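# Remove the 3-D printer's build plate onto the table

## Task

Pull the thin magnetic build plate off the printer's heated bed and lay it flat on the table the printer sits on, with its original face still on top. It must rest away from both the printer and the printer's door. The printer must stay where it stands. Every other item next to or behind the printer must stay close to its starting spot and keep its orientation. The result must hold without the robot supporting anything. At the end, open the grippers and move the arms away.

## Robot and tools

ROBOT AND FRAME
There are two six-joint arms with parallel grippers, named left_arm and right_arm. All positions use one scene frame. Its origin is on the tabletop midway between the arms. +x points out across the table, +z points up, and left_arm sits on the +y side. The arm names do not refer to sides of any image. Both bases have identity orientation: left_arm is at (0, +0.300, 0) m and right_arm at (0, -0.300, 0) m. The gripper fingers extend along the gripper's +z axis and close along its y axis. The reported hand point lies between the finger pads, about 1 cm short of the fingertips.

execute_actions
Its single argument "actions" is a list holding zero or one item. The optional "pictures" boolean adds camera images to the result.
- Empty list {"actions": []}: moves nothing and returns the current state with pictures.
- Motion {"rows": [...], "steps": n}: n is 1 to 15 control steps, each 1/30 s long, and defaults to 15. A motion must last at least 9 steps. "rows" holds 1 to 15 rows. Each step uses one row, and the final row is reused for any remaining steps.
- Wait {"steps": n} with no rows: n can be up to 300. It returns once n steps have passed since the previous result, and the time you spend composing counts toward those steps.

ROW LAYOUT
Every row is a single flat list of 14 numbers covering both arms, even if only one arm moves. Numbers 1-6 are left_arm's absolute joint targets in radians: waist, shoulder, elbow, wrist pitch, wrist yaw, wrist roll. Number 7 is left_arm's gripper opening. Numbers 8-14 give the same seven values for right_arm. These are absolute targets, not offsets, in the same units that Joint positions reports.
Stated joint ranges, identical for both arms: waist -2.880..2.880, shoulder 0.000..3.142, elbow 0.000..3.019, wrist pitch -1.693..1.571, wrist yaw -1.571..1.571, wrist roll -2.094..2.094.
A call is rejected, and nothing is sent, if any target exceeds its range end by more than 0.019 rad and also lies farther out than that joint's last reported angle. The true limits may differ from the stated ones by up to 0.019 rad either way. A target beyond the true limit is clipped to it, and the result may then report "joint sent to its limit". That message can refer to an earlier action.
Opening is an absolute value on a scale from -1 (closed) to +1 (fully open).

MOTION BEHAVIOUR
Each step, the target sent to each joint is held within a fixed distance of its measured angle: waist 0.264, shoulder 0.32, elbow 0.276, wrist pitch 0.33, wrist yaw 0.186, wrist roll 0.522 rad. If a target would place the hand more than 70 mm from its current position, all of that arm's targets are pulled back. Large moves therefore take several steps. Between calls the arms keep heading toward the last row sent. They stop once everything has settled or a step has been HELD. The result of each action is captured 9 steps before the action ends. Those last steps run while you compose the next call, and the simulation keeps running during that time as well.

RESULTS
The state line has the form left_arm: … | right_arm: …. For each arm it gives the hand position in metres and the orientation quaternion (w,x,y,z) in the scene frame. These readings are less accurate at long reach. Joint positions and Joint velocities list one block per arm: the six joints in order (rad, rad/s), then the gap between the finger pads (m, m/s), which reads 0.094 when fully open. grip_measured reports finger opening on the same -1..1 scale you command, with a fixed per-gripper error of up to about 1 mm. "joint command not followed" means a clearance check changed or blocked some joint targets. HELD marks steps on which your row was not fully sent.

GRIPPING
To keep hold of an object, command an opening below grip_measured. About 0.03 below gives a firm grip, and a smaller difference gives a lighter one. Each pad can exert roughly 50-62 N. Parts thinner than about 2 mm get less force, and the build plate is such a part. The pads can press harder briefly on first contact. Disturbances may occasionally tug the held part or push loose items.

CAMERAS
cam_high is mounted overhead behind the arms at about (-0.52, 0.28, 1.18). cam_low faces back toward the robot from across the table at about (1.32, 0.17, 0.38). cam_left_wrist and cam_right_wrist are mounted on the hands, and their poses are computed from joint readings. All images are 504x504. The prompt supplies full intrinsics and extrinsics, which can be off by a few degrees or millimetres.

OTHER TOOLS
- zoom_image {"camera": name, "region": [x0, y0, x1, y1]}: returns a closer view of that camera's latest image, with pixel coordinates measured from the top-left corner. The region can be at most 504x504.
- show_instructions {}: shows the reference images for the scene (here a printer instruction card page). It moves nothing.
- read_manual {"section": "licences"}: returns the licence text for the URDF.
- finished_scene {"scene": number}: ends the current scene permanently, so call it only after the plate rests on its own and the arms have moved clear. Its result reports success and gives the next task.

THINGS TO AVOID
- Knocking or placing anything off the table.
- Letting the arms collide or press against each other.
- Dropping or slipping the plate, slamming it down, or hard impacts.
- Pushing strongly on the printer or moving it.
- Disturbing the nearby items.
- Holding loads for long periods. Motors heat up: a MOTOR HOT warning appears from 85 °C, and at 100 °C an OVER-TEMPERATURE FAULT makes that arm go limp and drop until it cools.
Smooth, economical motion is preferable.

Each tool is called after "Call:" in YAML: its name, and indented under it one key for each argument.

Reference images:

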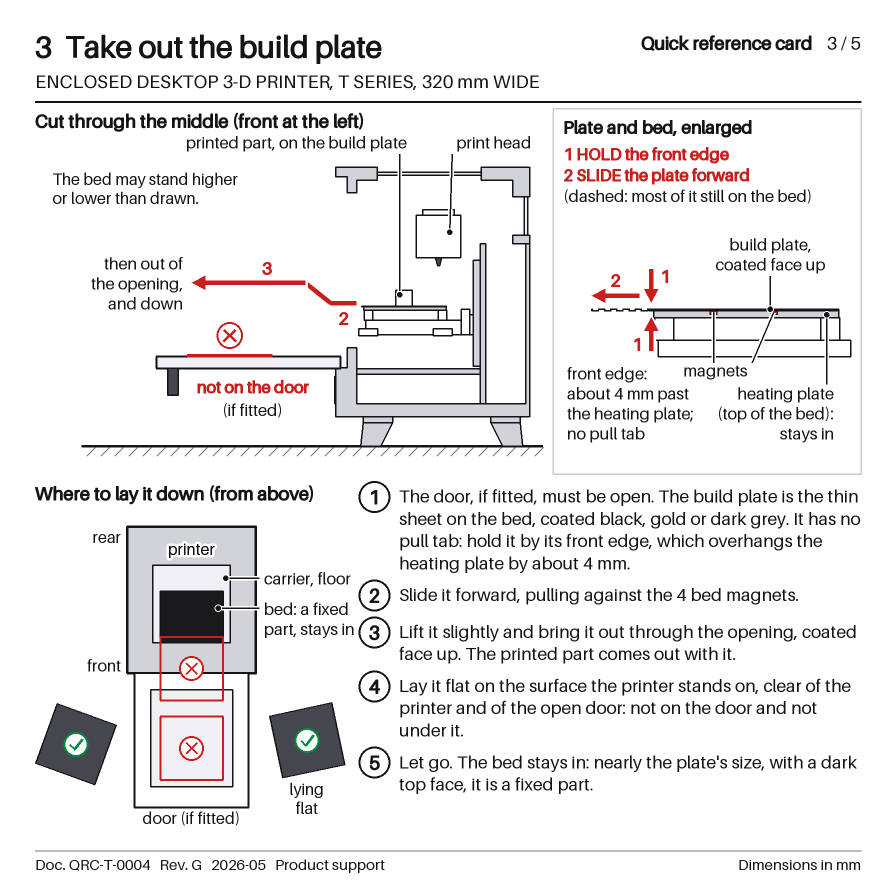

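## Session

Call:
execute_actions:
  actions: []

Scene clock: 0.00 s of 4100.00 s.
left_arm: end_effector_position=(+0.5208, +0.3038, +0.4912) grip_measured=+1.000 end_effector_quat_wxyz=(+0.707, -0.004, +0.707, -0.006) | right_arm: end_effector_position=(+0.5163, -0.3074, +0.4839) grip_measured=+1.000 end_effector_quat_wxyz=(+0.700, +0.007, +0.714, -0.001)
Joint positions: left_arm=[ 0.014  1.051  1.046  0.006  0.017 -0.015  0.094] | right_arm=[-0.015  1.039  1.032 -0.011 -0.003  0.008  0.094]
Joint velocities: left_arm=[-0.005  0.005  0.002 -0.002  0.007  0.022  0.   ] | right_arm=[-0.015 -0.005 -0.007 -0.002  0.022 -0.081  0.   ]
Motor temperatures (°C, as the motors report them): left_arm=[27 26 26 27 28 27] | right_arm=[25 25 25 27 27 29]

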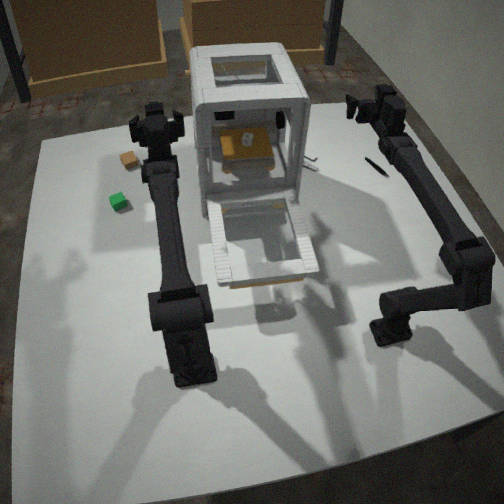

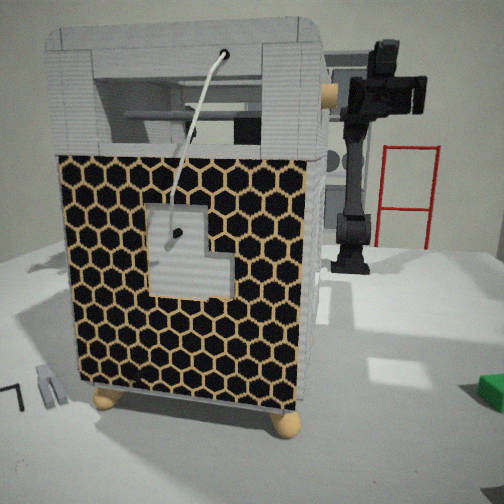

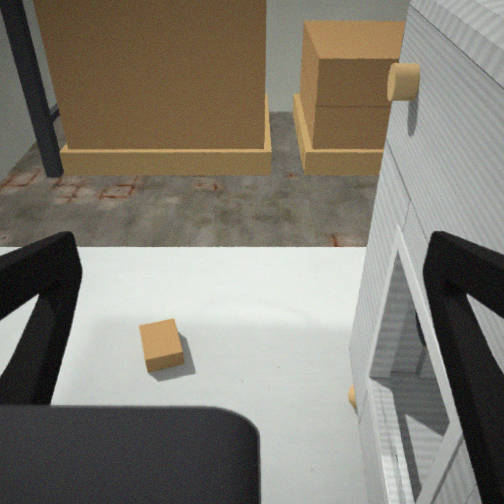

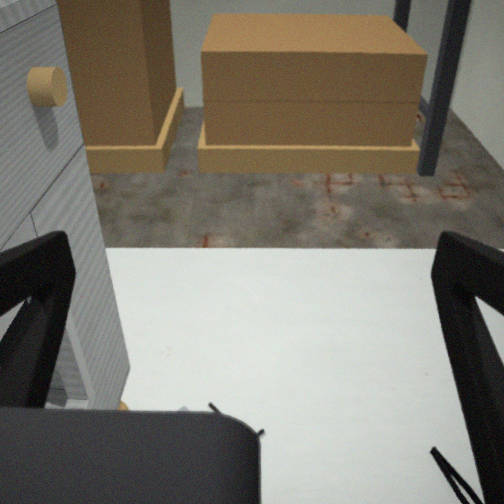

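Call:
zoom_image:
  camera: "cam_high"
  region: [170, 30, 340, 300]

Call:
zoom_image:
  camera: "cam_high"
  region: [200, 100, 310, 210]

Region (170, 30, 340, 300) of cam_high's 504x504 image, scaled by 1.867, with more detail than that image has; it fills the left 317 columns of this view, and the rest is white.

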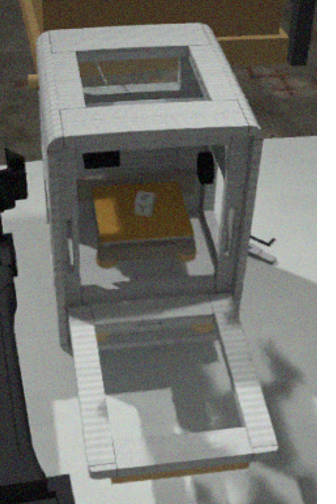

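Region (200, 100, 310, 210) of cam_high's 504x504 image, scaled by 4.582, with more detail than that image has.

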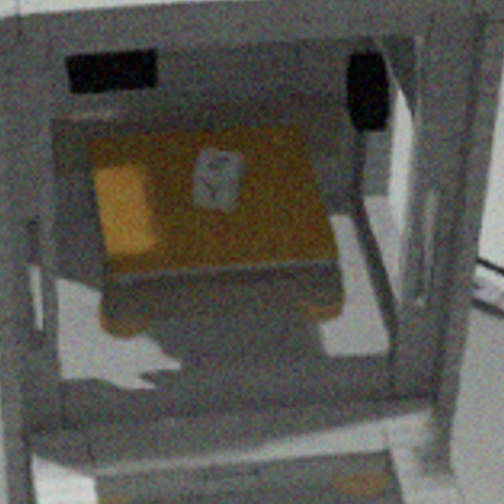

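Call:
execute_actions:
  actions:
    - {"rows": [[0.014,1.294,0.570,0.725,-0.80,1.571,-0.5,-0.015,1.039,1.032,-0.011,-0.003,0.008,1.0]], "steps": 15}

Call:
execute_actions:
  actions:
    - {"steps": 30}

Scene clock: 15.17 s of 4100.00 s.
left_arm: end_effector_position=(+0.5285, +0.3376, +0.4267) grip_measured=-0.459 end_effector_quat_wxyz=(+0.699, -0.009, +0.704, +0.129) | right_arm: end_effector_position=(+0.5163, -0.3074, +0.4839) grip_measured=+1.000 end_effector_quat_wxyz=(+0.700, +0.007, +0.714, -0.001)
Joint positions: left_arm=[ 0.013  1.102  0.905  0.207 -0.182  0.172  0.025] | right_arm=[-0.015  1.039  1.032 -0.011 -0.003  0.008  0.094]
Joint velocities: left_arm=[-0.015  0.474 -0.96   1.082 -0.916  1.004 -0.079] | right_arm=[ 0.005 -0.005 -0.017  0.007 -0.066  0.007  0.   ]
Motor temperatures (°C, as the motors report them): left_arm=[27 27 30 28 28 27] | right_arm=[25 25 29 27 27 29]
Steps of this call (steps 1 to 90: nothing new was sent; then 11.97 s passed at rest; steps 91 to 96: the first 6 steps of this action). Readings (joint positions):
91: left_arm=[0.013 1.055 1.036 0.026 -0.010 0.009] | right_arm=[-0.015 1.039 1.032 -0.011 -0.003 0.008]
92: left_arm=[0.013 1.057 1.018 0.065 -0.044 0.040] | right_arm=[-0.015 1.039 1.032 -0.011 -0.003 0.008]
94: left_arm=[0.013 1.073 0.968 0.136 -0.111 0.104] | right_arm=[-0.015 1.039 1.032 -0.011 -0.003 0.008]
96: the state above

Scene clock: 16.17 s of 4100.00 s.
left_arm: end_effector_position=(+0.4540, +0.4292, +0.2314) grip_measured=-0.498 end_effector_quat_wxyz=(+0.243, +0.280, +0.670, +0.644) | right_arm: end_effector_position=(+0.5163, -0.3074, +0.4839) grip_measured=+1.000 end_effector_quat_wxyz=(+0.700, +0.007, +0.714, -0.001)
Joint positions: left_arm=[ 0.015  1.31   0.533  0.7   -0.798  1.551  0.024] | right_arm=[-0.015  1.039  1.032 -0.011 -0.003  0.008  0.094]
Joint velocities: left_arm=[-0.005 -0.015 -0.022  0.002 -0.022  0.022 -0.001] | right_arm=[-0.005 -0.024 -0.007  0.002  0.022 -0.066  0.   ]
Motor temperatures (°C, as the motors report them): left_arm=[27 27 30 28 28 27] | right_arm=[25 25 29 27 27 29]
Kept back: nothing.
Steps of this call (steps 1 to 9: the last 9 steps of your previous action; steps 10 to 30: the robot went on to your last target). Readings (joint positions):
1: left_arm=[0.013 1.119 0.870 0.244 -0.221 0.209] | right_arm=[-0.015 1.039 1.032 -0.011 -0.003 0.008]
2: left_arm=[0.013 1.137 0.831 0.284 -0.262 0.248] | right_arm=[-0.015 1.039 1.032 -0.011 -0.003 0.008]
4: left_arm=[0.013 1.178 0.744 0.381 -0.365 0.347] | right_arm=[-0.015 1.039 1.032 -0.011 -0.003 0.008]
8: left_arm=[0.013 1.282 0.569 0.637 -0.730 0.714] | right_arm=[-0.015 1.039 1.032 -0.011 -0.003 0.008]
30: the state above

Call:
execute_actions:
  actions:
    - {"rows": [[-0.05,1.285,0.59,0.74,-0.80,1.585,-0.5,-0.015,1.039,1.032,-0.011,-0.003,0.008,1.0],[-0.10,1.285,0.60,0.745,-0.80,1.585,-0.5,-0.015,1.039,1.032,-0.011,-0.003,0.008,1.0],[-0.16,1.28,0.605,0.75,-0.80,1.585,-0.5,-0.015,1.039,1.032,-0.011,-0.003,0.008,1.0],[-0.22,1.28,0.605,0.75,-0.80,1.585,-0.5,-0.015,1.039,1.032,-0.011,-0.003,0.008,1.0],[-0.28,1.28,0.605,0.75,-0.80,1.585,-0.5,-0.015,1.039,1.032,-0.011,-0.003,0.008,1.0],[-0.34,1.28,0.605,0.75,-0.80,1.585,-0.5,-0.015,1.039,1.032,-0.011,-0.003,0.008,1.0],[-0.40,1.28,0.605,0.75,-0.80,1.585,-0.5,-0.015,1.039,1.032,-0.011,-0.003,0.008,1.0],[-0.46,1.28,0.605,0.75,-0.80,1.585,-0.5,-0.015,1.039,1.032,-0.011,-0.003,0.008,1.0],[-0.52,1.28,0.605,0.75,-0.80,1.585,-0.5,-0.015,1.039,1.032,-0.011,-0.003,0.008,1.0],[-0.58,1.28,0.605,0.75,-0.80,1.585,-0.5,-0.015,1.039,1.032,-0.011,-0.003,0.008,1.0],[-0.64,1.28,0.605,0.75,-0.80,1.585,-0.5,-0.015,1.039,1.032,-0.011,-0.003,0.008,1.0],[-0.70,1.28,0.605,0.75,-0.80,1.585,-0.5,-0.015,1.039,1.032,-0.011,-0.003,0.008,1.0],[-0.76,1.28,0.605,0.75,-0.80,1.585,-0.5,-0.015,1.039,1.032,-0.011,-0.003,0.008,1.0],[-0.81,1.28,0.605,0.75,-0.80,1.585,-0.5,-0.015,1.039,1.032,-0.011,-0.003,0.008,1.0],[-0.845,1.28,0.605,0.75,-0.80,1.585,-0.5,-0.015,1.039,1.032,-0.011,-0.003,0.008,1.0]], "steps": 15}

Call:
execute_actions:
  actions:
    - {"steps": 30}
  pictures: true

Scene clock: 17.40 s of 4100.00 s.
left_arm: end_effector_position=(+0.4724, +0.3517, +0.2408) grip_measured=-0.498 end_effector_quat_wxyz=(+0.300, +0.328, +0.639, +0.628) | right_arm: end_effector_position=(+0.5163, -0.3074, +0.4839) grip_measured=+1.000 end_effector_quat_wxyz=(+0.700, +0.007, +0.714, -0.001)
Joint positions: left_arm=[-0.153  1.309  0.546  0.716 -0.803  1.565  0.024] | right_arm=[-0.015  1.039  1.032 -0.011 -0.003  0.008  0.094]
Joint velocities: left_arm=[-1.451 -0.005  0.066 -0.017 -0.037  0.022  0.001] | right_arm=[ 0.005 -0.024 -0.002 -0.012 -0.066  0.007  0.   ]
Motor temperatures (°C, as the motors report them): left_arm=[27 27 30 28 28 27] | right_arm=[25 25 29 27 27 29]
Steps of this call (steps 1 to 15: the robot went on to your last target; steps 16 to 31: nothing new was sent; steps 32 to 37: the first 6 steps of this action). Readings (joint positions):
32: left_arm=[0.011 1.310 0.534 0.703 -0.800 1.561] | right_arm=[-0.015 1.039 1.032 -0.011 -0.003 0.008]
33: left_arm=[-0.003 1.310 0.535 0.708 -0.802 1.563] | right_arm=[-0.015 1.039 1.032 -0.011 -0.003 0.008]
35: left_arm=[-0.063 1.310 0.541 0.714 -0.803 1.565] | right_arm=[-0.015 1.039 1.032 -0.011 -0.003 0.008]
37: the state above

Scene clock: 18.40 s of 4100.00 s.
left_arm: end_effector_position=(+0.3985, +0.0347, +0.2556) grip_measured=-0.498 end_effector_quat_wxyz=(+0.509, +0.515, +0.487, +0.488) | right_arm: end_effector_position=(+0.5163, -0.3074, +0.4839) grip_measured=+1.000 end_effector_quat_wxyz=(+0.700, +0.007, +0.714, -0.001)
Joint positions: left_arm=[-0.846  1.298  0.563  0.727 -0.799  1.572  0.024] | right_arm=[-0.015  1.039  1.032 -0.011 -0.003  0.008  0.094]
Joint velocities: left_arm=[-0.024  0.005 -0.002 -0.002 -0.066 -0.11  -0.   ] | right_arm=[ 0.005 -0.005 -0.007  0.012 -0.022 -0.037  0.   ]
Motor temperatures (°C, as the motors report them): left_arm=[27 27 30 28 28 27] | right_arm=[25 25 29 27 27 29]
Kept back: nothing.
Steps of this call (steps 1 to 9: the last 9 steps of your previous action; steps 10 to 30: the robot went on to your last target). Readings (joint positions):
1: left_arm=[-0.205 1.309 0.548 0.716 -0.803 1.565] | right_arm=[-0.015 1.039 1.032 -0.011 -0.003 0.008]
2: left_arm=[-0.258 1.309 0.548 0.716 -0.803 1.565] | right_arm=[-0.015 1.039 1.032 -0.011 -0.003 0.008]
4: left_arm=[-0.370 1.309 0.548 0.716 -0.802 1.565] | right_arm=[-0.015 1.039 1.032 -0.011 -0.003 0.008]
8: left_arm=[-0.598 1.309 0.548 0.716 -0.801 1.565] | right_arm=[-0.015 1.039 1.032 -0.011 -0.003 0.008]
30: the state above
camera_calibration (this result's frames):
cam_left_wrist: T_world_to_cam=[[0.00554706, -0.00163274, -0.999983, 0.25226], [-0.548484, 0.836149, -0.00440776, 0.193202], [0.836143, 0.548499, 0.00374264, -0.228885], [0, 0, 0, 1]] pos_world=[0.295949, -0.0355907, 0.253964]

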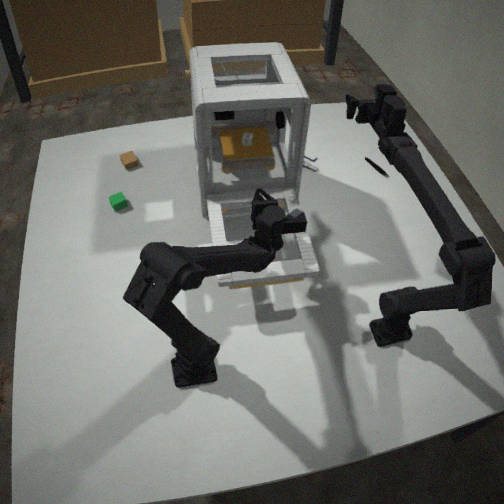

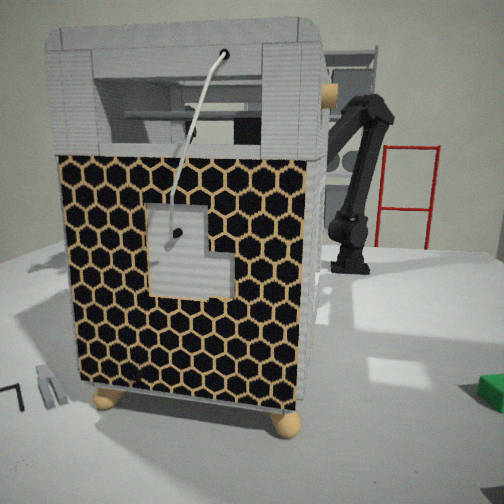

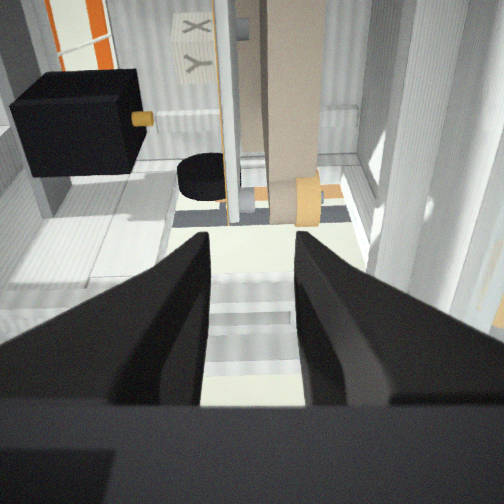

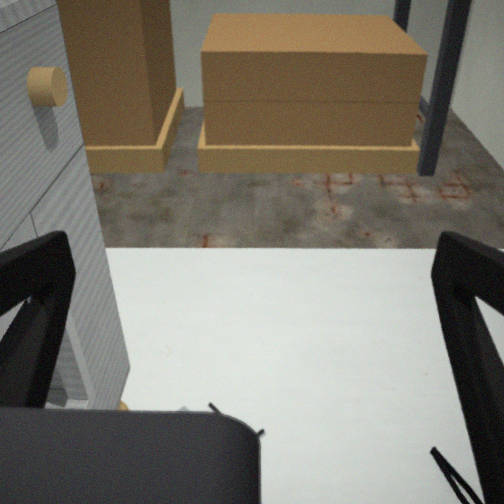

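Call:
zoom_image:
  camera: "cam_left_wrist"
  region: [160, 0, 360, 250]

Region (160, 0, 360, 250) of cam_left_wrist's 504x504 image, scaled by 2.016, with more detail than that image has; it fills the left 403 columns of this view, and the rest is white.

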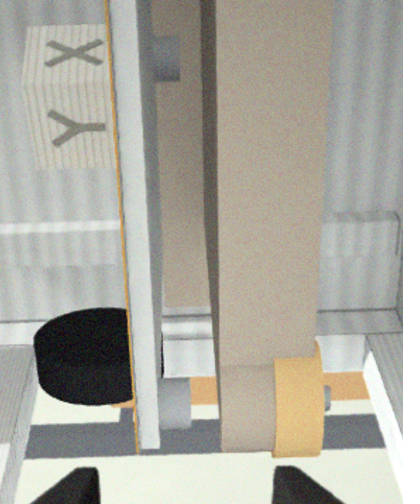

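Call:
execute_actions:
  actions:
    - {"steps": 1}

Scene clock: 19.57 s of 4100.00 s.
left_arm: end_effector_position=(+0.3985, +0.0347, +0.2556) grip_measured=-0.498 end_effector_quat_wxyz=(+0.508, +0.515, +0.487, +0.489) | right_arm: end_effector_position=(+0.5163, -0.3074, +0.4839) grip_measured=+1.000 end_effector_quat_wxyz=(+0.700, +0.007, +0.714, -0.001)
Joint positions: left_arm=[-0.846  1.298  0.563  0.727 -0.799  1.573  0.024] | right_arm=[-0.015  1.039  1.032 -0.011 -0.003  0.008  0.094]
Joint velocities: left_arm=[-0.005  0.005  0.002 -0.012 -0.037  0.037  0.   ] | right_arm=[ 0.005 -0.015 -0.007 -0.017 -0.037 -0.037  0.   ]
Motor temperatures (°C, as the motors report them): left_arm=[27 27 30 28 28 27] | right_arm=[25 25 29 27 27 29]
Kept back: nothing.
Steps of this call (steps 1 to 15: the robot went on to your last target; steps 16 to 35: nothing new was sent). Readings (joint positions):
1: left_arm=[-0.846 1.298 0.563 0.727 -0.799 1.572] | right_arm=[-0.015 1.039 1.032 -0.011 -0.003 0.008]
2: left_arm=[-0.846 1.298 0.563 0.727 -0.799 1.572] | right_arm=[-0.015 1.039 1.032 -0.011 -0.003 0.008]
4: left_arm=[-0.846 1.298 0.563 0.727 -0.799 1.573] | right_arm=[-0.015 1.039 1.032 -0.011 -0.003 0.008]
8: left_arm=[-0.846 1.298 0.563 0.727 -0.799 1.573] | right_arm=[-0.015 1.039 1.032 -0.011 -0.003 0.008]
35: the state above
All arms were judged still, so your last target was given up. Only a new action makes them travel on or press farther. Fingers that are still opening or closing keep moving.

Call:
execute_actions:
  actions:
    - {"rows": [[-0.8425,1.2823,0.6079,0.7496,-0.7975,1.585,-0.55,-0.015,1.039,1.032,-0.011,-0.003,0.008,1.0],[-0.8353,1.2888,0.6160,0.7483,-0.7903,1.585,-0.6,-0.015,1.039,1.032,-0.011,-0.003,0.008,1.0],[-0.8243,1.2988,0.6285,0.7464,-0.7793,1.585,-0.65,-0.015,1.039,1.032,-0.011,-0.003,0.008,1.0],[-0.8101,1.3117,0.6446,0.7439,-0.7651,1.585,-0.7,-0.015,1.039,1.032,-0.011,-0.003,0.008,1.0],[-0.7934,1.3269,0.6636,0.7409,-0.7484,1.585,-0.75,-0.015,1.039,1.032,-0.011,-0.003,0.008,1.0],[-0.7750,1.3437,0.6846,0.7377,-0.7300,1.585,-0.8,-0.015,1.039,1.032,-0.011,-0.003,0.008,1.0],[-0.7554,1.3615,0.7067,0.7342,-0.7104,1.585,-0.8,-0.015,1.039,1.032,-0.011,-0.003,0.008,1.0],[-0.7356,1.3795,0.7293,0.7308,-0.6906,1.585,-0.8,-0.015,1.039,1.032,-0.011,-0.003,0.008,1.0],[-0.7160,1.3973,0.7514,0.7273,-0.6710,1.585,-0.8,-0.015,1.039,1.032,-0.011,-0.003,0.008,1.0],[-0.6976,1.4141,0.7724,0.7241,-0.6526,1.585,-0.8,-0.015,1.039,1.032,-0.011,-0.003,0.008,1.0],[-0.6809,1.4293,0.7914,0.7211,-0.6359,1.585,-0.8,-0.015,1.039,1.032,-0.011,-0.003,0.008,1.0],[-0.6667,1.4422,0.8075,0.7186,-0.6217,1.585,-0.8,-0.015,1.039,1.032,-0.011,-0.003,0.008,1.0],[-0.6557,1.4522,0.8200,0.7167,-0.6107,1.585,-0.8,-0.015,1.039,1.032,-0.011,-0.003,0.008,1.0],[-0.6485,1.4587,0.8281,0.7154,-0.6035,1.585,-0.8,-0.015,1.039,1.032,-0.011,-0.003,0.008,1.0],[-0.646,1.461,0.831,0.715,-0.601,1.585,-0.8,-0.015,1.039,1.032,-0.011,-0.003,0.008,1.0]], "steps": 15}

Call:
execute_actions:
  actions:
    - {"steps": 30}
  pictures: true

Scene clock: 22.47 s of 4100.00 s.
left_arm: end_effector_position=(+0.4090, +0.0302, +0.2659) grip_measured=-0.775 end_effector_quat_wxyz=(+0.523, +0.515, +0.480, +0.481) | right_arm: end_effector_position=(+0.5163, -0.3074, +0.4839) grip_measured=+1.000 end_effector_quat_wxyz=(+0.700, +0.007, +0.714, -0.001)
Joint positions: left_arm=[-0.822  1.303  0.588  0.727 -0.746  1.573  0.011] | right_arm=[-0.015  1.039  1.032 -0.011 -0.003  0.008  0.094]
Joint velocities: left_arm=[ 0.386  0.122  0.418 -0.007  0.432  0.007 -0.049] | right_arm=[-0.024 -0.015 -0.002 -0.017  0.051  0.037  0.   ]
Motor temperatures (°C, as the motors report them): left_arm=[27 27 30 28 28 27] | right_arm=[25 25 29 27 27 29]
Steps of this call (steps 1 to 81: nothing new was sent; steps 82 to 87: the first 6 steps of this action). Readings (joint positions):
82: left_arm=[-0.846 1.298 0.563 0.727 -0.799 1.573] | right_arm=[-0.015 1.039 1.032 -0.011 -0.003 0.008]
83: left_arm=[-0.846 1.298 0.564 0.727 -0.796 1.573] | right_arm=[-0.015 1.039 1.032 -0.011 -0.003 0.008]
85: left_arm=[-0.841 1.298 0.569 0.727 -0.777 1.573] | right_arm=[-0.015 1.039 1.032 -0.011 -0.003 0.008]
87: the state above

Scene clock: 23.47 s of 4100.00 s.
left_arm: end_effector_position=(+0.5083, +0.0435, +0.3009) grip_measured=-0.798 end_effector_quat_wxyz=(+0.535, +0.482, +0.486, +0.496) | right_arm: end_effector_position=(+0.5163, -0.3074, +0.4839) grip_measured=+1.000 end_effector_quat_wxyz=(+0.700, +0.007, +0.714, -0.001)
Joint positions: left_arm=[-0.639  1.444  0.796  0.727 -0.603  1.573  0.009] | right_arm=[-0.015  1.039  1.032 -0.011 -0.003  0.008  0.094]
Joint velocities: left_arm=[-0.005 -0.005 -0.007  0.002  0.022  0.081 -0.001] | right_arm=[ 0.005 -0.015  0.002 -0.007 -0.037 -0.022  0.   ]
Motor temperatures (°C, as the motors report them): left_arm=[27 27 30 28 28 27] | right_arm=[25 25 29 27 27 29]
Kept back: nothing.
Steps of this call (steps 1 to 9: the last 9 steps of your previous action; steps 10 to 30: the robot went on to your last target). Readings (joint positions):
1: left_arm=[-0.808 1.310 0.606 0.727 -0.727 1.573] | right_arm=[-0.015 1.039 1.032 -0.011 -0.003 0.008]
2: left_arm=[-0.790 1.321 0.629 0.727 -0.708 1.573] | right_arm=[-0.015 1.039 1.032 -0.011 -0.003 0.008]
4: left_arm=[-0.748 1.353 0.683 0.727 -0.670 1.573] | right_arm=[-0.015 1.039 1.032 -0.011 -0.003 0.008]
8: left_arm=[-0.669 1.420 0.776 0.727 -0.613 1.573] | right_arm=[-0.015 1.039 1.032 -0.011 -0.003 0.008]
30: the state above
All arms were judged still, so your last target was given up. Only a new action makes them travel on or press farther. Fingers that are still opening or closing keep moving.
camera_calibration (this result's frames):
cam_left_wrist: T_world_to_cam=[[0.0739526, -0.0535218, -0.995824, 0.26318], [-0.555529, 0.827068, -0.0857069, 0.274645], [0.828202, 0.559548, 0.0314309, -0.330422], [0, 0, 0, 1]] pos_world=[0.406766, -0.0281772, 0.296006]

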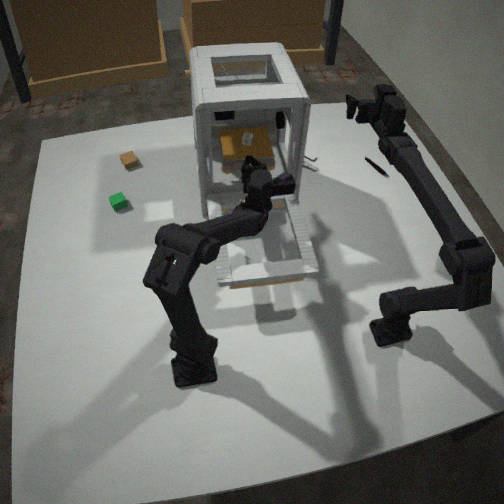

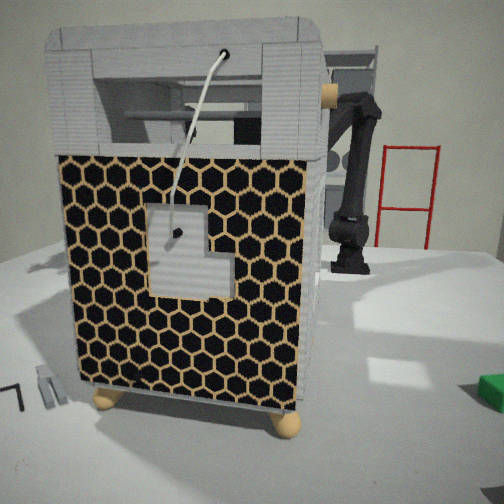

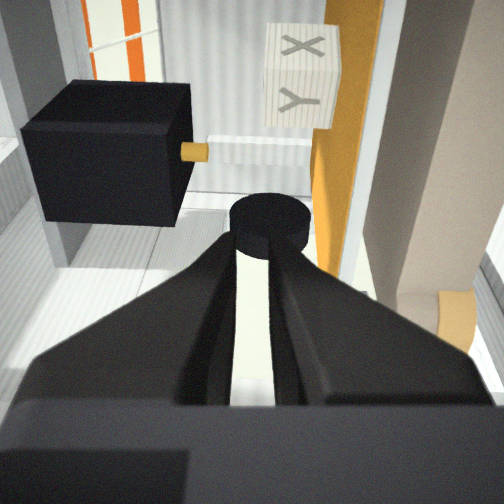

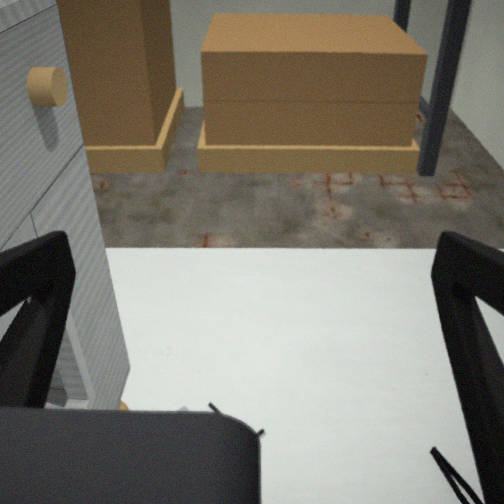

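Call:
execute_actions:
  actions:
    - {"rows": [[-0.642,1.465,0.81,0.705,-0.601,1.585,-0.8,-0.015,1.039,1.032,-0.011,-0.003,0.008,1.0],[-0.642,1.469,0.81,0.700,-0.601,1.585,-0.8,-0.015,1.039,1.032,-0.011,-0.003,0.008,1.0],[-0.642,1.473,0.81,0.696,-0.601,1.585,-0.8,-0.015,1.039,1.032,-0.011,-0.003,0.008,1.0],[-0.642,1.477,0.81,0.692,-0.601,1.585,-0.8,-0.015,1.039,1.032,-0.011,-0.003,0.008,1.0],[-0.642,1.481,0.81,0.688,-0.601,1.585,-0.8,-0.015,1.039,1.032,-0.011,-0.003,0.008,1.0],[-0.642,1.485,0.81,0.684,-0.601,1.585,-0.8,-0.015,1.039,1.032,-0.011,-0.003,0.008,1.0],[-0.642,1.489,0.81,0.680,-0.601,1.585,-0.8,-0.015,1.039,1.032,-0.011,-0.003,0.008,1.0],[-0.642,1.493,0.81,0.677,-0.601,1.585,-0.8,-0.015,1.039,1.032,-0.011,-0.003,0.008,1.0],[-0.642,1.497,0.81,0.674,-0.601,1.585,-0.8,-0.015,1.039,1.032,-0.011,-0.003,0.008,1.0],[-0.642,1.500,0.81,0.672,-0.601,1.585,-0.8,-0.015,1.039,1.032,-0.011,-0.003,0.008,1.0],[-0.642,1.502,0.81,0.670,-0.601,1.585,-0.8,-0.015,1.039,1.032,-0.011,-0.003,0.008,1.0]], "steps": 15}

Call:
execute_actions:
  actions:
    - {"steps": 25}
  pictures: true

Scene clock: 24.90 s of 4100.00 s.
left_arm: end_effector_position=(+0.5090, +0.0430, +0.2946) grip_measured=-0.798 end_effector_quat_wxyz=(+0.527, +0.490, +0.487, +0.495) | right_arm: end_effector_position=(+0.5163, -0.3074, +0.4839) grip_measured=+1.000 end_effector_quat_wxyz=(+0.700, +0.007, +0.714, -0.001)
Joint positions: left_arm=[-0.639  1.448  0.796  0.708 -0.603  1.573  0.009] | right_arm=[-0.015  1.039  1.032 -0.011 -0.003  0.008  0.094]
Joint velocities: left_arm=[ 0.005  0.063 -0.002 -0.134 -0.022  0.007 -0.001] | right_arm=[-0.005 -0.015  0.012  0.012  0.007 -0.022  0.   ]
Motor temperatures (°C, as the motors report them): left_arm=[27 27 30 28 28 27] | right_arm=[25 25 29 27 27 29]
Steps of this call (steps 1 to 37: nothing new was sent; steps 38 to 43: the first 6 steps of this action). Readings (joint positions):
38: left_arm=[-0.639 1.444 0.796 0.726 -0.603 1.573] | right_arm=[-0.015 1.039 1.032 -0.011 -0.003 0.008]
39: left_arm=[-0.639 1.444 0.796 0.723 -0.603 1.573] | right_arm=[-0.015 1.039 1.032 -0.011 -0.003 0.008]
41: left_arm=[-0.639 1.445 0.796 0.715 -0.603 1.573] | right_arm=[-0.015 1.039 1.032 -0.011 -0.003 0.008]
43: the state above

Scene clock: 25.73 s of 4100.00 s.
left_arm: end_effector_position=(+0.5133, +0.0398, +0.2709) grip_measured=-0.798 end_effector_quat_wxyz=(+0.507, +0.510, +0.491, +0.491) | right_arm: end_effector_position=(+0.5163, -0.3074, +0.4839) grip_measured=+1.000 end_effector_quat_wxyz=(+0.700, +0.007, +0.714, -0.001)
Joint positions: left_arm=[-0.639  1.482  0.796  0.684 -0.603  1.573  0.009] | right_arm=[-0.015  1.039  1.032 -0.011 -0.003  0.008  0.094]
Joint velocities: left_arm=[-0.005  0.015 -0.012 -0.007  0.022 -0.022  0.   ] | right_arm=[-0.005  0.015  0.002 -0.017  0.051  0.007  0.   ]
Motor temperatures (°C, as the motors report them): left_arm=[27 27 30 28 28 27] | right_arm=[25 25 29 27 27 29]
Kept back: nothing.
Steps of this call (steps 1 to 9: the last 9 steps of your previous action; steps 10 to 25: the robot went on to your last target). Readings (joint positions):
1: left_arm=[-0.639 1.451 0.796 0.704 -0.603 1.573] | right_arm=[-0.015 1.039 1.032 -0.011 -0.003 0.008]
2: left_arm=[-0.639 1.455 0.796 0.700 -0.603 1.573] | right_arm=[-0.015 1.039 1.032 -0.011 -0.003 0.008]
4: left_arm=[-0.639 1.464 0.796 0.693 -0.603 1.573] | right_arm=[-0.015 1.039 1.032 -0.011 -0.003 0.008]
8: left_arm=[-0.639 1.480 0.796 0.685 -0.603 1.573] | right_arm=[-0.015 1.039 1.032 -0.011 -0.003 0.008]
25: the state above
camera_calibration (this result's frames):
cam_left_wrist: T_world_to_cam=[[0.00881158, -0.00516624, -0.999948, 0.265389], [-0.558627, 0.829368, -0.00920758, 0.258738], [0.829372, 0.558679, 0.00442203, -0.324807], [0, 0, 0, 1]] pos_world=[0.411586, -0.0317547, 0.269193]

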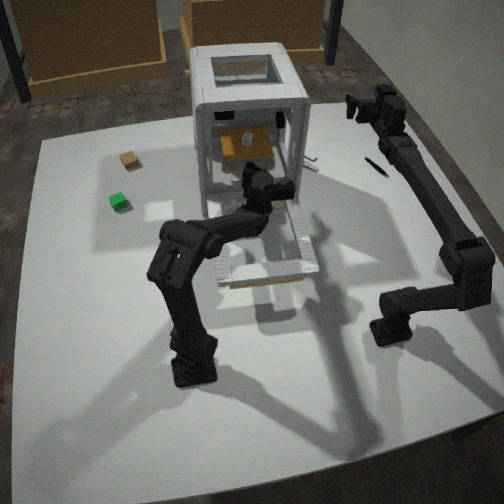

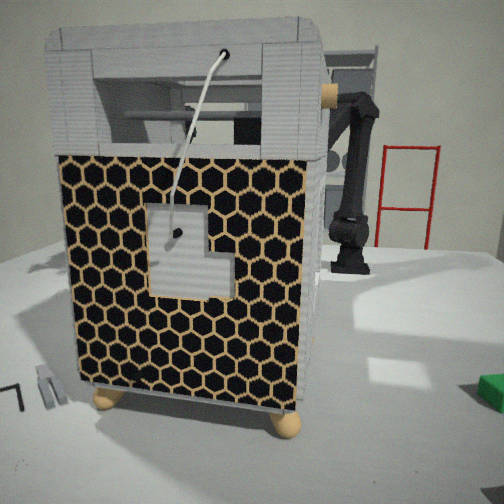

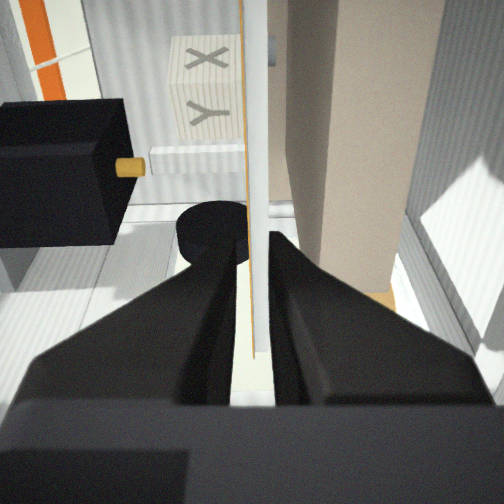

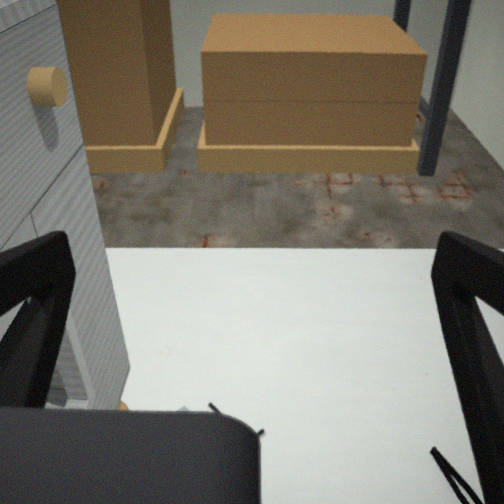

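Call:
zoom_image:
  camera: "cam_left_wrist"
  region: [200, 200, 320, 400]

Call:
zoom_image:
  camera: "cam_left_wrist"
  region: [200, 0, 320, 200]

Region (200, 200, 320, 400) of cam_left_wrist's 504x504 image, scaled by 2.520, with more detail than that image has; it fills the left 302 columns of this view, and the rest is white.

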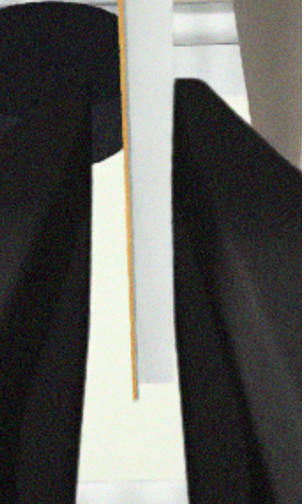

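Region (200, 0, 320, 200) of cam_left_wrist's 504x504 image, scaled by 2.520, with more detail than that image has; it fills the left 302 columns of this view, and the rest is white.

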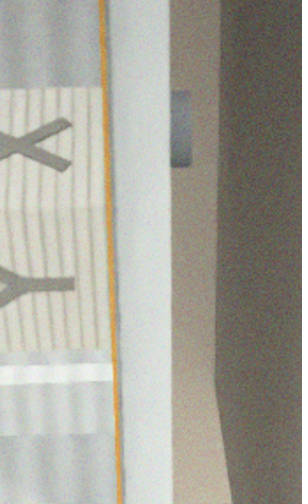

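Call:
execute_actions:
  actions:
    - {"rows": [[-0.640,1.502,0.833,0.685,-0.602,1.555,-0.84,-0.015,1.039,1.032,-0.011,-0.003,0.008,1.0],[-0.640,1.505,0.837,0.685,-0.602,1.550,-0.84,-0.015,1.039,1.032,-0.011,-0.003,0.008,1.0],[-0.640,1.508,0.840,0.685,-0.602,1.545,-0.84,-0.015,1.039,1.032,-0.011,-0.003,0.008,1.0],[-0.640,1.511,0.844,0.685,-0.602,1.540,-0.84,-0.015,1.039,1.032,-0.011,-0.003,0.008,1.0],[-0.640,1.514,0.848,0.685,-0.602,1.537,-0.84,-0.015,1.039,1.032,-0.011,-0.003,0.008,1.0],[-0.640,1.517,0.851,0.685,-0.602,1.537,-0.84,-0.015,1.039,1.032,-0.011,-0.003,0.008,1.0],[-0.640,1.520,0.855,0.685,-0.602,1.537,-0.84,-0.015,1.039,1.032,-0.011,-0.003,0.008,1.0],[-0.640,1.524,0.859,0.685,-0.602,1.537,-0.84,-0.015,1.039,1.032,-0.011,-0.003,0.008,1.0],[-0.640,1.527,0.862,0.685,-0.602,1.537,-0.84,-0.015,1.039,1.032,-0.011,-0.003,0.008,1.0],[-0.640,1.530,0.866,0.685,-0.602,1.537,-0.84,-0.015,1.039,1.032,-0.011,-0.003,0.008,1.0],[-0.640,1.533,0.870,0.685,-0.602,1.537,-0.84,-0.015,1.039,1.032,-0.011,-0.003,0.008,1.0],[-0.640,1.536,0.873,0.685,-0.602,1.537,-0.84,-0.015,1.039,1.032,-0.011,-0.003,0.008,1.0],[-0.640,1.539,0.877,0.685,-0.602,1.537,-0.84,-0.015,1.039,1.032,-0.011,-0.003,0.008,1.0]], "steps": 15}

Call:
execute_actions:
  actions:
    - {"steps": 25}
  pictures: true

Scene clock: 30.03 s of 4100.00 s.
left_arm: end_effector_position=(+0.5137, +0.0395, +0.2706) grip_measured=-0.838 end_effector_quat_wxyz=(+0.510, +0.507, +0.494, +0.488) | right_arm: end_effector_position=(+0.5163, -0.3074, +0.4839) grip_measured=+1.000 end_effector_quat_wxyz=(+0.700, +0.007, +0.714, -0.001)
Joint positions: left_arm=[-0.639  1.484  0.797  0.684 -0.603  1.56   0.008] | right_arm=[-0.015  1.039  1.032 -0.011 -0.003  0.008  0.094]
Joint velocities: left_arm=[-0.005  0.015  0.037 -0.012  0.007 -0.095  0.001] | right_arm=[-0.015 -0.005 -0.012  0.002  0.007  0.022  0.   ]
Motor temperatures (°C, as the motors report them): left_arm=[27 27 30 28 28 27] | right_arm=[25 26 29 27 27 29]
Steps of this call (steps 1 to 15: the robot went on to your last target; steps 16 to 90: nothing new was sent; then 1.10 s passed at rest; steps 91 to 96: the first 6 steps of this action). Readings (joint positions):
91: left_arm=[-0.639 1.482 0.796 0.684 -0.603 1.572] | right_arm=[-0.015 1.039 1.032 -0.011 -0.003 0.008]
92: left_arm=[-0.639 1.482 0.796 0.684 -0.603 1.571] | right_arm=[-0.015 1.039 1.032 -0.011 -0.003 0.008]
94: left_arm=[-0.639 1.482 0.796 0.684 -0.603 1.565] | right_arm=[-0.015 1.039 1.032 -0.011 -0.003 0.008]
96: the state above

Scene clock: 30.87 s of 4100.00 s.
left_arm: end_effector_position=(+0.5234, +0.0323, +0.2700) grip_measured=-0.838 end_effector_quat_wxyz=(+0.513, +0.504, +0.497, +0.485) | right_arm: end_effector_position=(+0.5163, -0.3074, +0.4839) grip_measured=+1.000 end_effector_quat_wxyz=(+0.700, +0.007, +0.714, -0.001)
Joint positions: left_arm=[-0.639  1.515  0.829  0.684 -0.603  1.549  0.008] | right_arm=[-0.015  1.039  1.032 -0.011 -0.003  0.008  0.094]
Joint velocities: left_arm=[-0.015 -0.024  0.012  0.007  0.037  0.022 -0.   ] | right_arm=[-0.005  0.005 -0.007  0.007  0.037  0.007  0.   ]
Motor temperatures (°C, as the motors report them): left_arm=[27 27 31 28 28 27] | right_arm=[25 26 29 27 27 29]
Kept back: nothing.
Steps of this call (steps 1 to 9: the last 9 steps of your previous action; steps 10 to 25: the robot went on to your last target). Readings (joint positions):
1: left_arm=[-0.639 1.486 0.799 0.684 -0.603 1.558] | right_arm=[-0.015 1.039 1.032 -0.011 -0.003 0.008]
2: left_arm=[-0.639 1.489 0.802 0.684 -0.603 1.556] | right_arm=[-0.015 1.039 1.032 -0.011 -0.003 0.008]
4: left_arm=[-0.639 1.496 0.809 0.684 -0.603 1.554] | right_arm=[-0.015 1.039 1.032 -0.011 -0.003 0.008]
8: left_arm=[-0.639 1.511 0.825 0.684 -0.603 1.551] | right_arm=[-0.015 1.039 1.032 -0.011 -0.003 0.008]
25: the state above
camera_calibration (this result's frames):
cam_left_wrist: T_world_to_cam=[[0.00858398, -0.029252, -0.999535, 0.265124], [-0.558671, 0.82888, -0.0290555, 0.275999], [0.829345, 0.558661, -0.00922715, -0.325296], [0, 0, 0, 1]] pos_world=[0.421699, -0.0392844, 0.270018]

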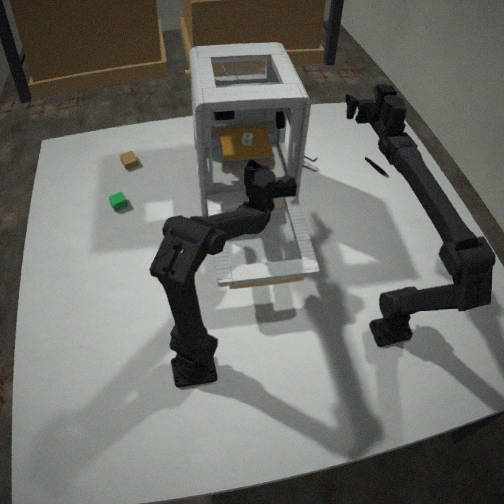

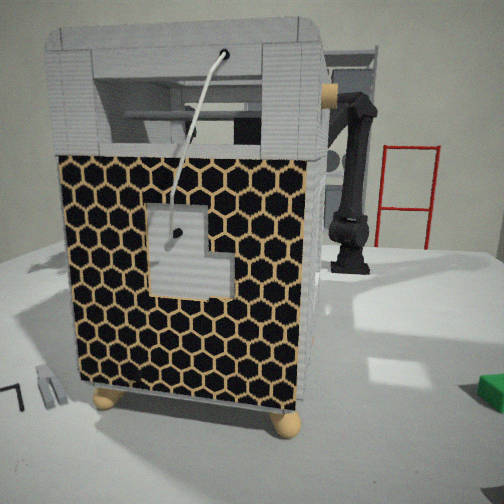

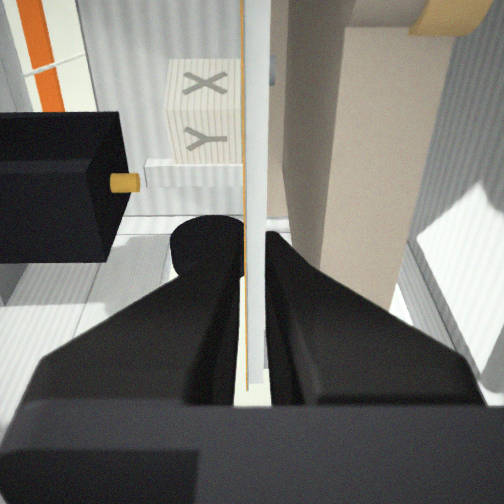

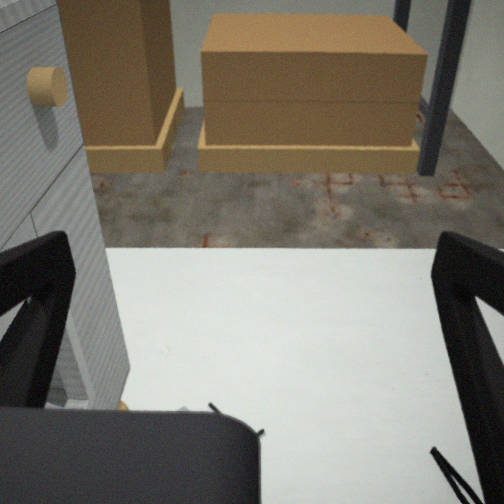

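Call:
zoom_image:
  camera: "cam_left_wrist"
  region: [210, 210, 310, 410]

Call:
zoom_image:
  camera: "cam_high"
  region: [215, 120, 295, 200]

Region (210, 210, 310, 410) of cam_left_wrist's 504x504 image, scaled by 2.520, with more detail than that image has.

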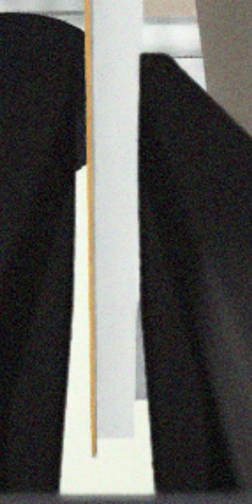

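Region (215, 120, 295, 200) of cam_high's 504x504 image, scaled by 6.300, with more detail than that image has.

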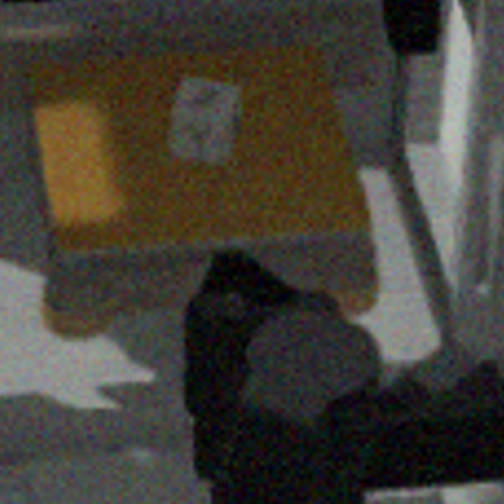

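Call:
execute_actions:
  actions:
    - {"rows": [[-0.640,1.530,0.880,0.685,-0.602,1.545,-0.84,-0.015,1.039,1.032,-0.011,-0.003,0.008,1.0],[-0.640,1.530,0.882,0.685,-0.602,1.545,-0.84,-0.015,1.039,1.032,-0.011,-0.003,0.008,1.0],[-0.640,1.530,0.884,0.685,-0.602,1.545,-0.84,-0.015,1.039,1.032,-0.011,-0.003,0.008,1.0]], "steps": 15}

Call:
execute_actions:
  actions:
    - {"steps": 15}

Scene clock: 32.97 s of 4100.00 s.
left_arm: end_effector_position=(+0.5240, +0.0319, +0.2715) grip_measured=-0.838 end_effector_quat_wxyz=(+0.514, +0.503, +0.496, +0.486) | right_arm: end_effector_position=(+0.5163, -0.3074, +0.4839) grip_measured=+1.000 end_effector_quat_wxyz=(+0.700, +0.007, +0.714, -0.001)
Joint positions: left_arm=[-0.639  1.515  0.832  0.684 -0.603  1.549  0.008] | right_arm=[-0.015  1.039  1.032 -0.011 -0.003  0.008  0.094]
Joint velocities: left_arm=[ 0.015  0.005  0.037  0.002 -0.037 -0.051 -0.001] | right_arm=[-0.005 -0.024 -0.012  0.002  0.037 -0.007  0.   ]
Motor temperatures (°C, as the motors report them): left_arm=[27 27 31 28 28 27] | right_arm=[25 26 29 27 27 29]
Steps of this call (steps 1 to 15: the robot went on to your last target; steps 16 to 57: nothing new was sent; steps 58 to 63: the first 6 steps of this action). Readings (joint positions):
58: left_arm=[-0.639 1.515 0.829 0.684 -0.603 1.549] | right_arm=[-0.015 1.039 1.032 -0.011 -0.003 0.008]
59: left_arm=[-0.639 1.515 0.829 0.684 -0.603 1.549] | right_arm=[-0.015 1.039 1.032 -0.011 -0.003 0.008]
61: left_arm=[-0.639 1.515 0.830 0.684 -0.603 1.549] | right_arm=[-0.015 1.039 1.032 -0.011 -0.003 0.008]
63: the state above

Scene clock: 33.47 s of 4100.00 s.
left_arm: end_effector_position=(+0.5246, +0.0314, +0.2731) grip_measured=-0.838 end_effector_quat_wxyz=(+0.515, +0.502, +0.496, +0.486) | right_arm: end_effector_position=(+0.5163, -0.3074, +0.4839) grip_measured=+1.000 end_effector_quat_wxyz=(+0.700, +0.007, +0.714, -0.001)
Joint positions: left_arm=[-0.639  1.515  0.835  0.684 -0.603  1.549  0.008] | right_arm=[-0.015  1.039  1.032 -0.011 -0.003  0.008  0.094]
Joint velocities: left_arm=[-0.005  0.005  0.022  0.002 -0.066 -0.022  0.   ] | right_arm=[-0.015 -0.024  0.007  0.007  0.022  0.022  0.   ]
Motor temperatures (°C, as the motors report them): left_arm=[27 27 31 28 28 27] | right_arm=[25 26 29 27 27 29]
Kept back: nothing.
Steps of this call (steps 1 to 9: the last 9 steps of your previous action; steps 10 to 15: the robot went on to your last target). Readings (joint positions):
1: left_arm=[-0.639 1.515 0.833 0.684 -0.603 1.549] | right_arm=[-0.015 1.039 1.032 -0.011 -0.003 0.008]
2: left_arm=[-0.639 1.515 0.834 0.684 -0.603 1.549] | right_arm=[-0.015 1.039 1.032 -0.011 -0.003 0.008]
4: left_arm=[-0.639 1.515 0.835 0.684 -0.603 1.549] | right_arm=[-0.015 1.039 1.032 -0.011 -0.003 0.008]
8: left_arm=[-0.639 1.515 0.835 0.684 -0.603 1.549] | right_arm=[-0.015 1.039 1.032 -0.011 -0.003 0.008]
15: the state above
All arms were judged still, so your last target was given up. Only a new action makes them travel on or press farther. Fingers that are still opening or closing keep moving.

Call:
execute_actions:
  actions:
    - {"rows": [[-0.640,1.539,0.884,0.685,-0.602,1.545,-0.84,-0.015,1.039,1.032,-0.011,-0.003,0.008,1.0],[-0.640,1.541,0.8861,0.685,-0.602,1.545,-0.84,-0.015,1.039,1.032,-0.011,-0.003,0.008,1.0],[-0.640,1.543,0.8883,0.685,-0.602,1.545,-0.84,-0.015,1.039,1.032,-0.011,-0.003,0.008,1.0],[-0.640,1.545,0.8904,0.685,-0.602,1.545,-0.84,-0.015,1.039,1.032,-0.011,-0.003,0.008,1.0],[-0.640,1.547,0.8926,0.685,-0.602,1.545,-0.84,-0.015,1.039,1.032,-0.011,-0.003,0.008,1.0],[-0.640,1.549,0.8947,0.685,-0.602,1.545,-0.84,-0.015,1.039,1.032,-0.011,-0.003,0.008,1.0],[-0.640,1.551,0.8968,0.685,-0.602,1.545,-0.84,-0.015,1.039,1.032,-0.011,-0.003,0.008,1.0],[-0.640,1.553,0.8990,0.685,-0.602,1.545,-0.84,-0.015,1.039,1.032,-0.011,-0.003,0.008,1.0],[-0.640,1.555,0.9011,0.685,-0.602,1.545,-0.84,-0.015,1.039,1.032,-0.011,-0.003,0.008,1.0],[-0.640,1.557,0.9033,0.685,-0.602,1.545,-0.84,-0.015,1.039,1.032,-0.011,-0.003,0.008,1.0],[-0.640,1.559,0.9054,0.685,-0.602,1.545,-0.84,-0.015,1.039,1.032,-0.011,-0.003,0.008,1.0]], "steps": 15}

Call:
execute_actions:
  actions:
    - {"steps": 20}
  pictures: true

Scene clock: 34.23 s of 4100.00 s.
left_arm: end_effector_position=(+0.5256, +0.0307, +0.2738) grip_measured=-0.838 end_effector_quat_wxyz=(+0.516, +0.502, +0.496, +0.486) | right_arm: end_effector_position=(+0.5163, -0.3074, +0.4839) grip_measured=+1.000 end_effector_quat_wxyz=(+0.700, +0.007, +0.714, -0.001)
Joint positions: left_arm=[-0.639  1.517  0.839  0.684 -0.603  1.549  0.008] | right_arm=[-0.015  1.039  1.032 -0.011 -0.003  0.008  0.094]
Joint velocities: left_arm=[-0.005  0.024  0.076 -0.002 -0.007 -0.037  0.   ] | right_arm=[-0.005  0.015 -0.017  0.022 -0.007  0.066  0.   ]
Motor temperatures (°C, as the motors report them): left_arm=[27 27 31 28 28 27] | right_arm=[25 26 29 27 27 29]
Steps of this call (steps 1 to 17: nothing new was sent; steps 18 to 23: the first 6 steps of this action). Readings (joint positions):
18: left_arm=[-0.639 1.515 0.835 0.684 -0.603 1.549] | right_arm=[-0.015 1.039 1.032 -0.011 -0.003 0.008]
19: left_arm=[-0.639 1.515 0.835 0.684 -0.603 1.549] | right_arm=[-0.015 1.039 1.032 -0.011 -0.003 0.008]
21: left_arm=[-0.639 1.515 0.836 0.684 -0.603 1.549] | right_arm=[-0.015 1.039 1.032 -0.011 -0.003 0.008]
23: the state above

Scene clock: 34.90 s of 4100.00 s.
left_arm: end_effector_position=(+0.5308, +0.0268, +0.2742) grip_measured=-0.838 end_effector_quat_wxyz=(+0.517, +0.501, +0.496, +0.486) | right_arm: end_effector_position=(+0.5163, -0.3074, +0.4839) grip_measured=+1.000 end_effector_quat_wxyz=(+0.700, +0.007, +0.714, -0.001)
Joint positions: left_arm=[-0.639  1.533  0.857  0.684 -0.603  1.549  0.008] | right_arm=[-0.015  1.039  1.032 -0.011 -0.003  0.008  0.094]
Joint velocities: left_arm=[-0.015 -0.005 -0.022 -0.007  0.11  -0.007 -0.   ] | right_arm=[-0.024 -0.015 -0.017 -0.012 -0.022 -0.007  0.   ]
Motor temperatures (°C, as the motors report them): left_arm=[27 27 31 28 28 27] | right_arm=[25 26 29 27 27 29]
Kept back: nothing.
Steps of this call (steps 1 to 9: the last 9 steps of your previous action; steps 10 to 20: the robot went on to your last target). Readings (joint positions):
1: left_arm=[-0.639 1.519 0.841 0.684 -0.603 1.549] | right_arm=[-0.015 1.039 1.032 -0.011 -0.003 0.008]
2: left_arm=[-0.639 1.521 0.844 0.684 -0.603 1.549] | right_arm=[-0.015 1.039 1.032 -0.011 -0.003 0.008]
4: left_arm=[-0.639 1.525 0.850 0.684 -0.603 1.549] | right_arm=[-0.015 1.039 1.032 -0.011 -0.003 0.008]
8: left_arm=[-0.639 1.532 0.857 0.684 -0.603 1.549] | right_arm=[-0.015 1.039 1.032 -0.011 -0.003 0.008]
20: the state above
camera_calibration (this result's frames):
cam_left_wrist: T_world_to_cam=[[0.0165431, -0.0351602, -0.999245, 0.264936], [-0.558402, 0.828681, -0.0384034, 0.287236], [0.829405, 0.558616, -0.00592459, -0.329263], [0, 0, 0, 1]] pos_world=[0.429103, -0.0447805, 0.273816]

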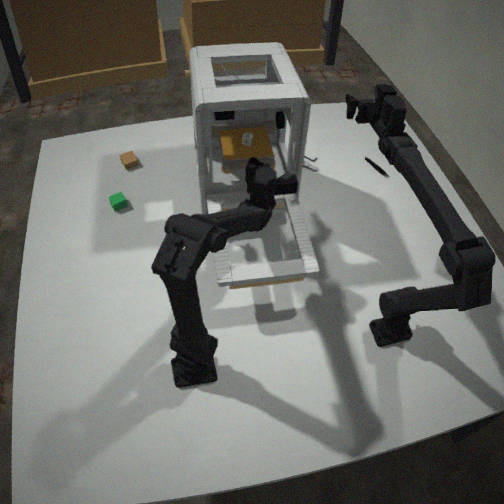

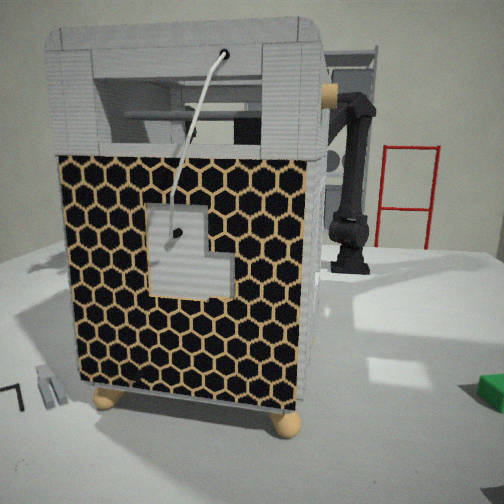

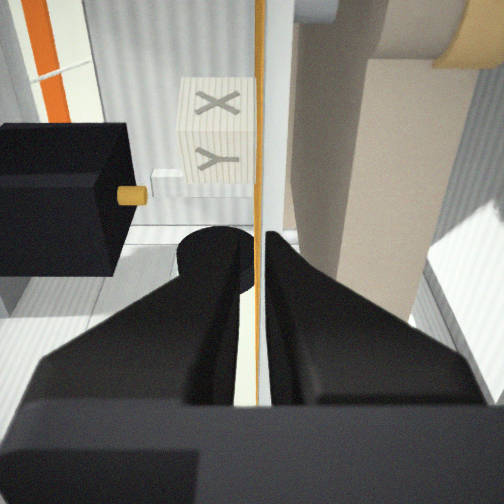

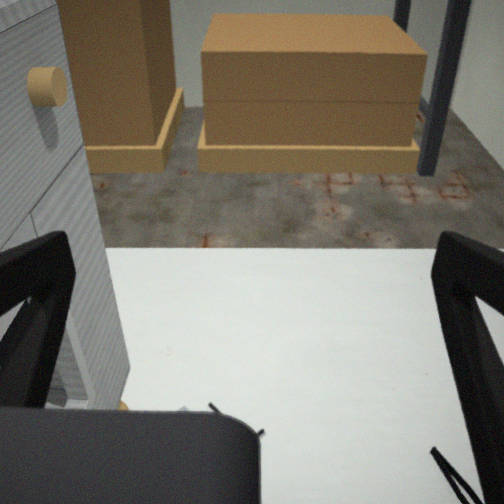

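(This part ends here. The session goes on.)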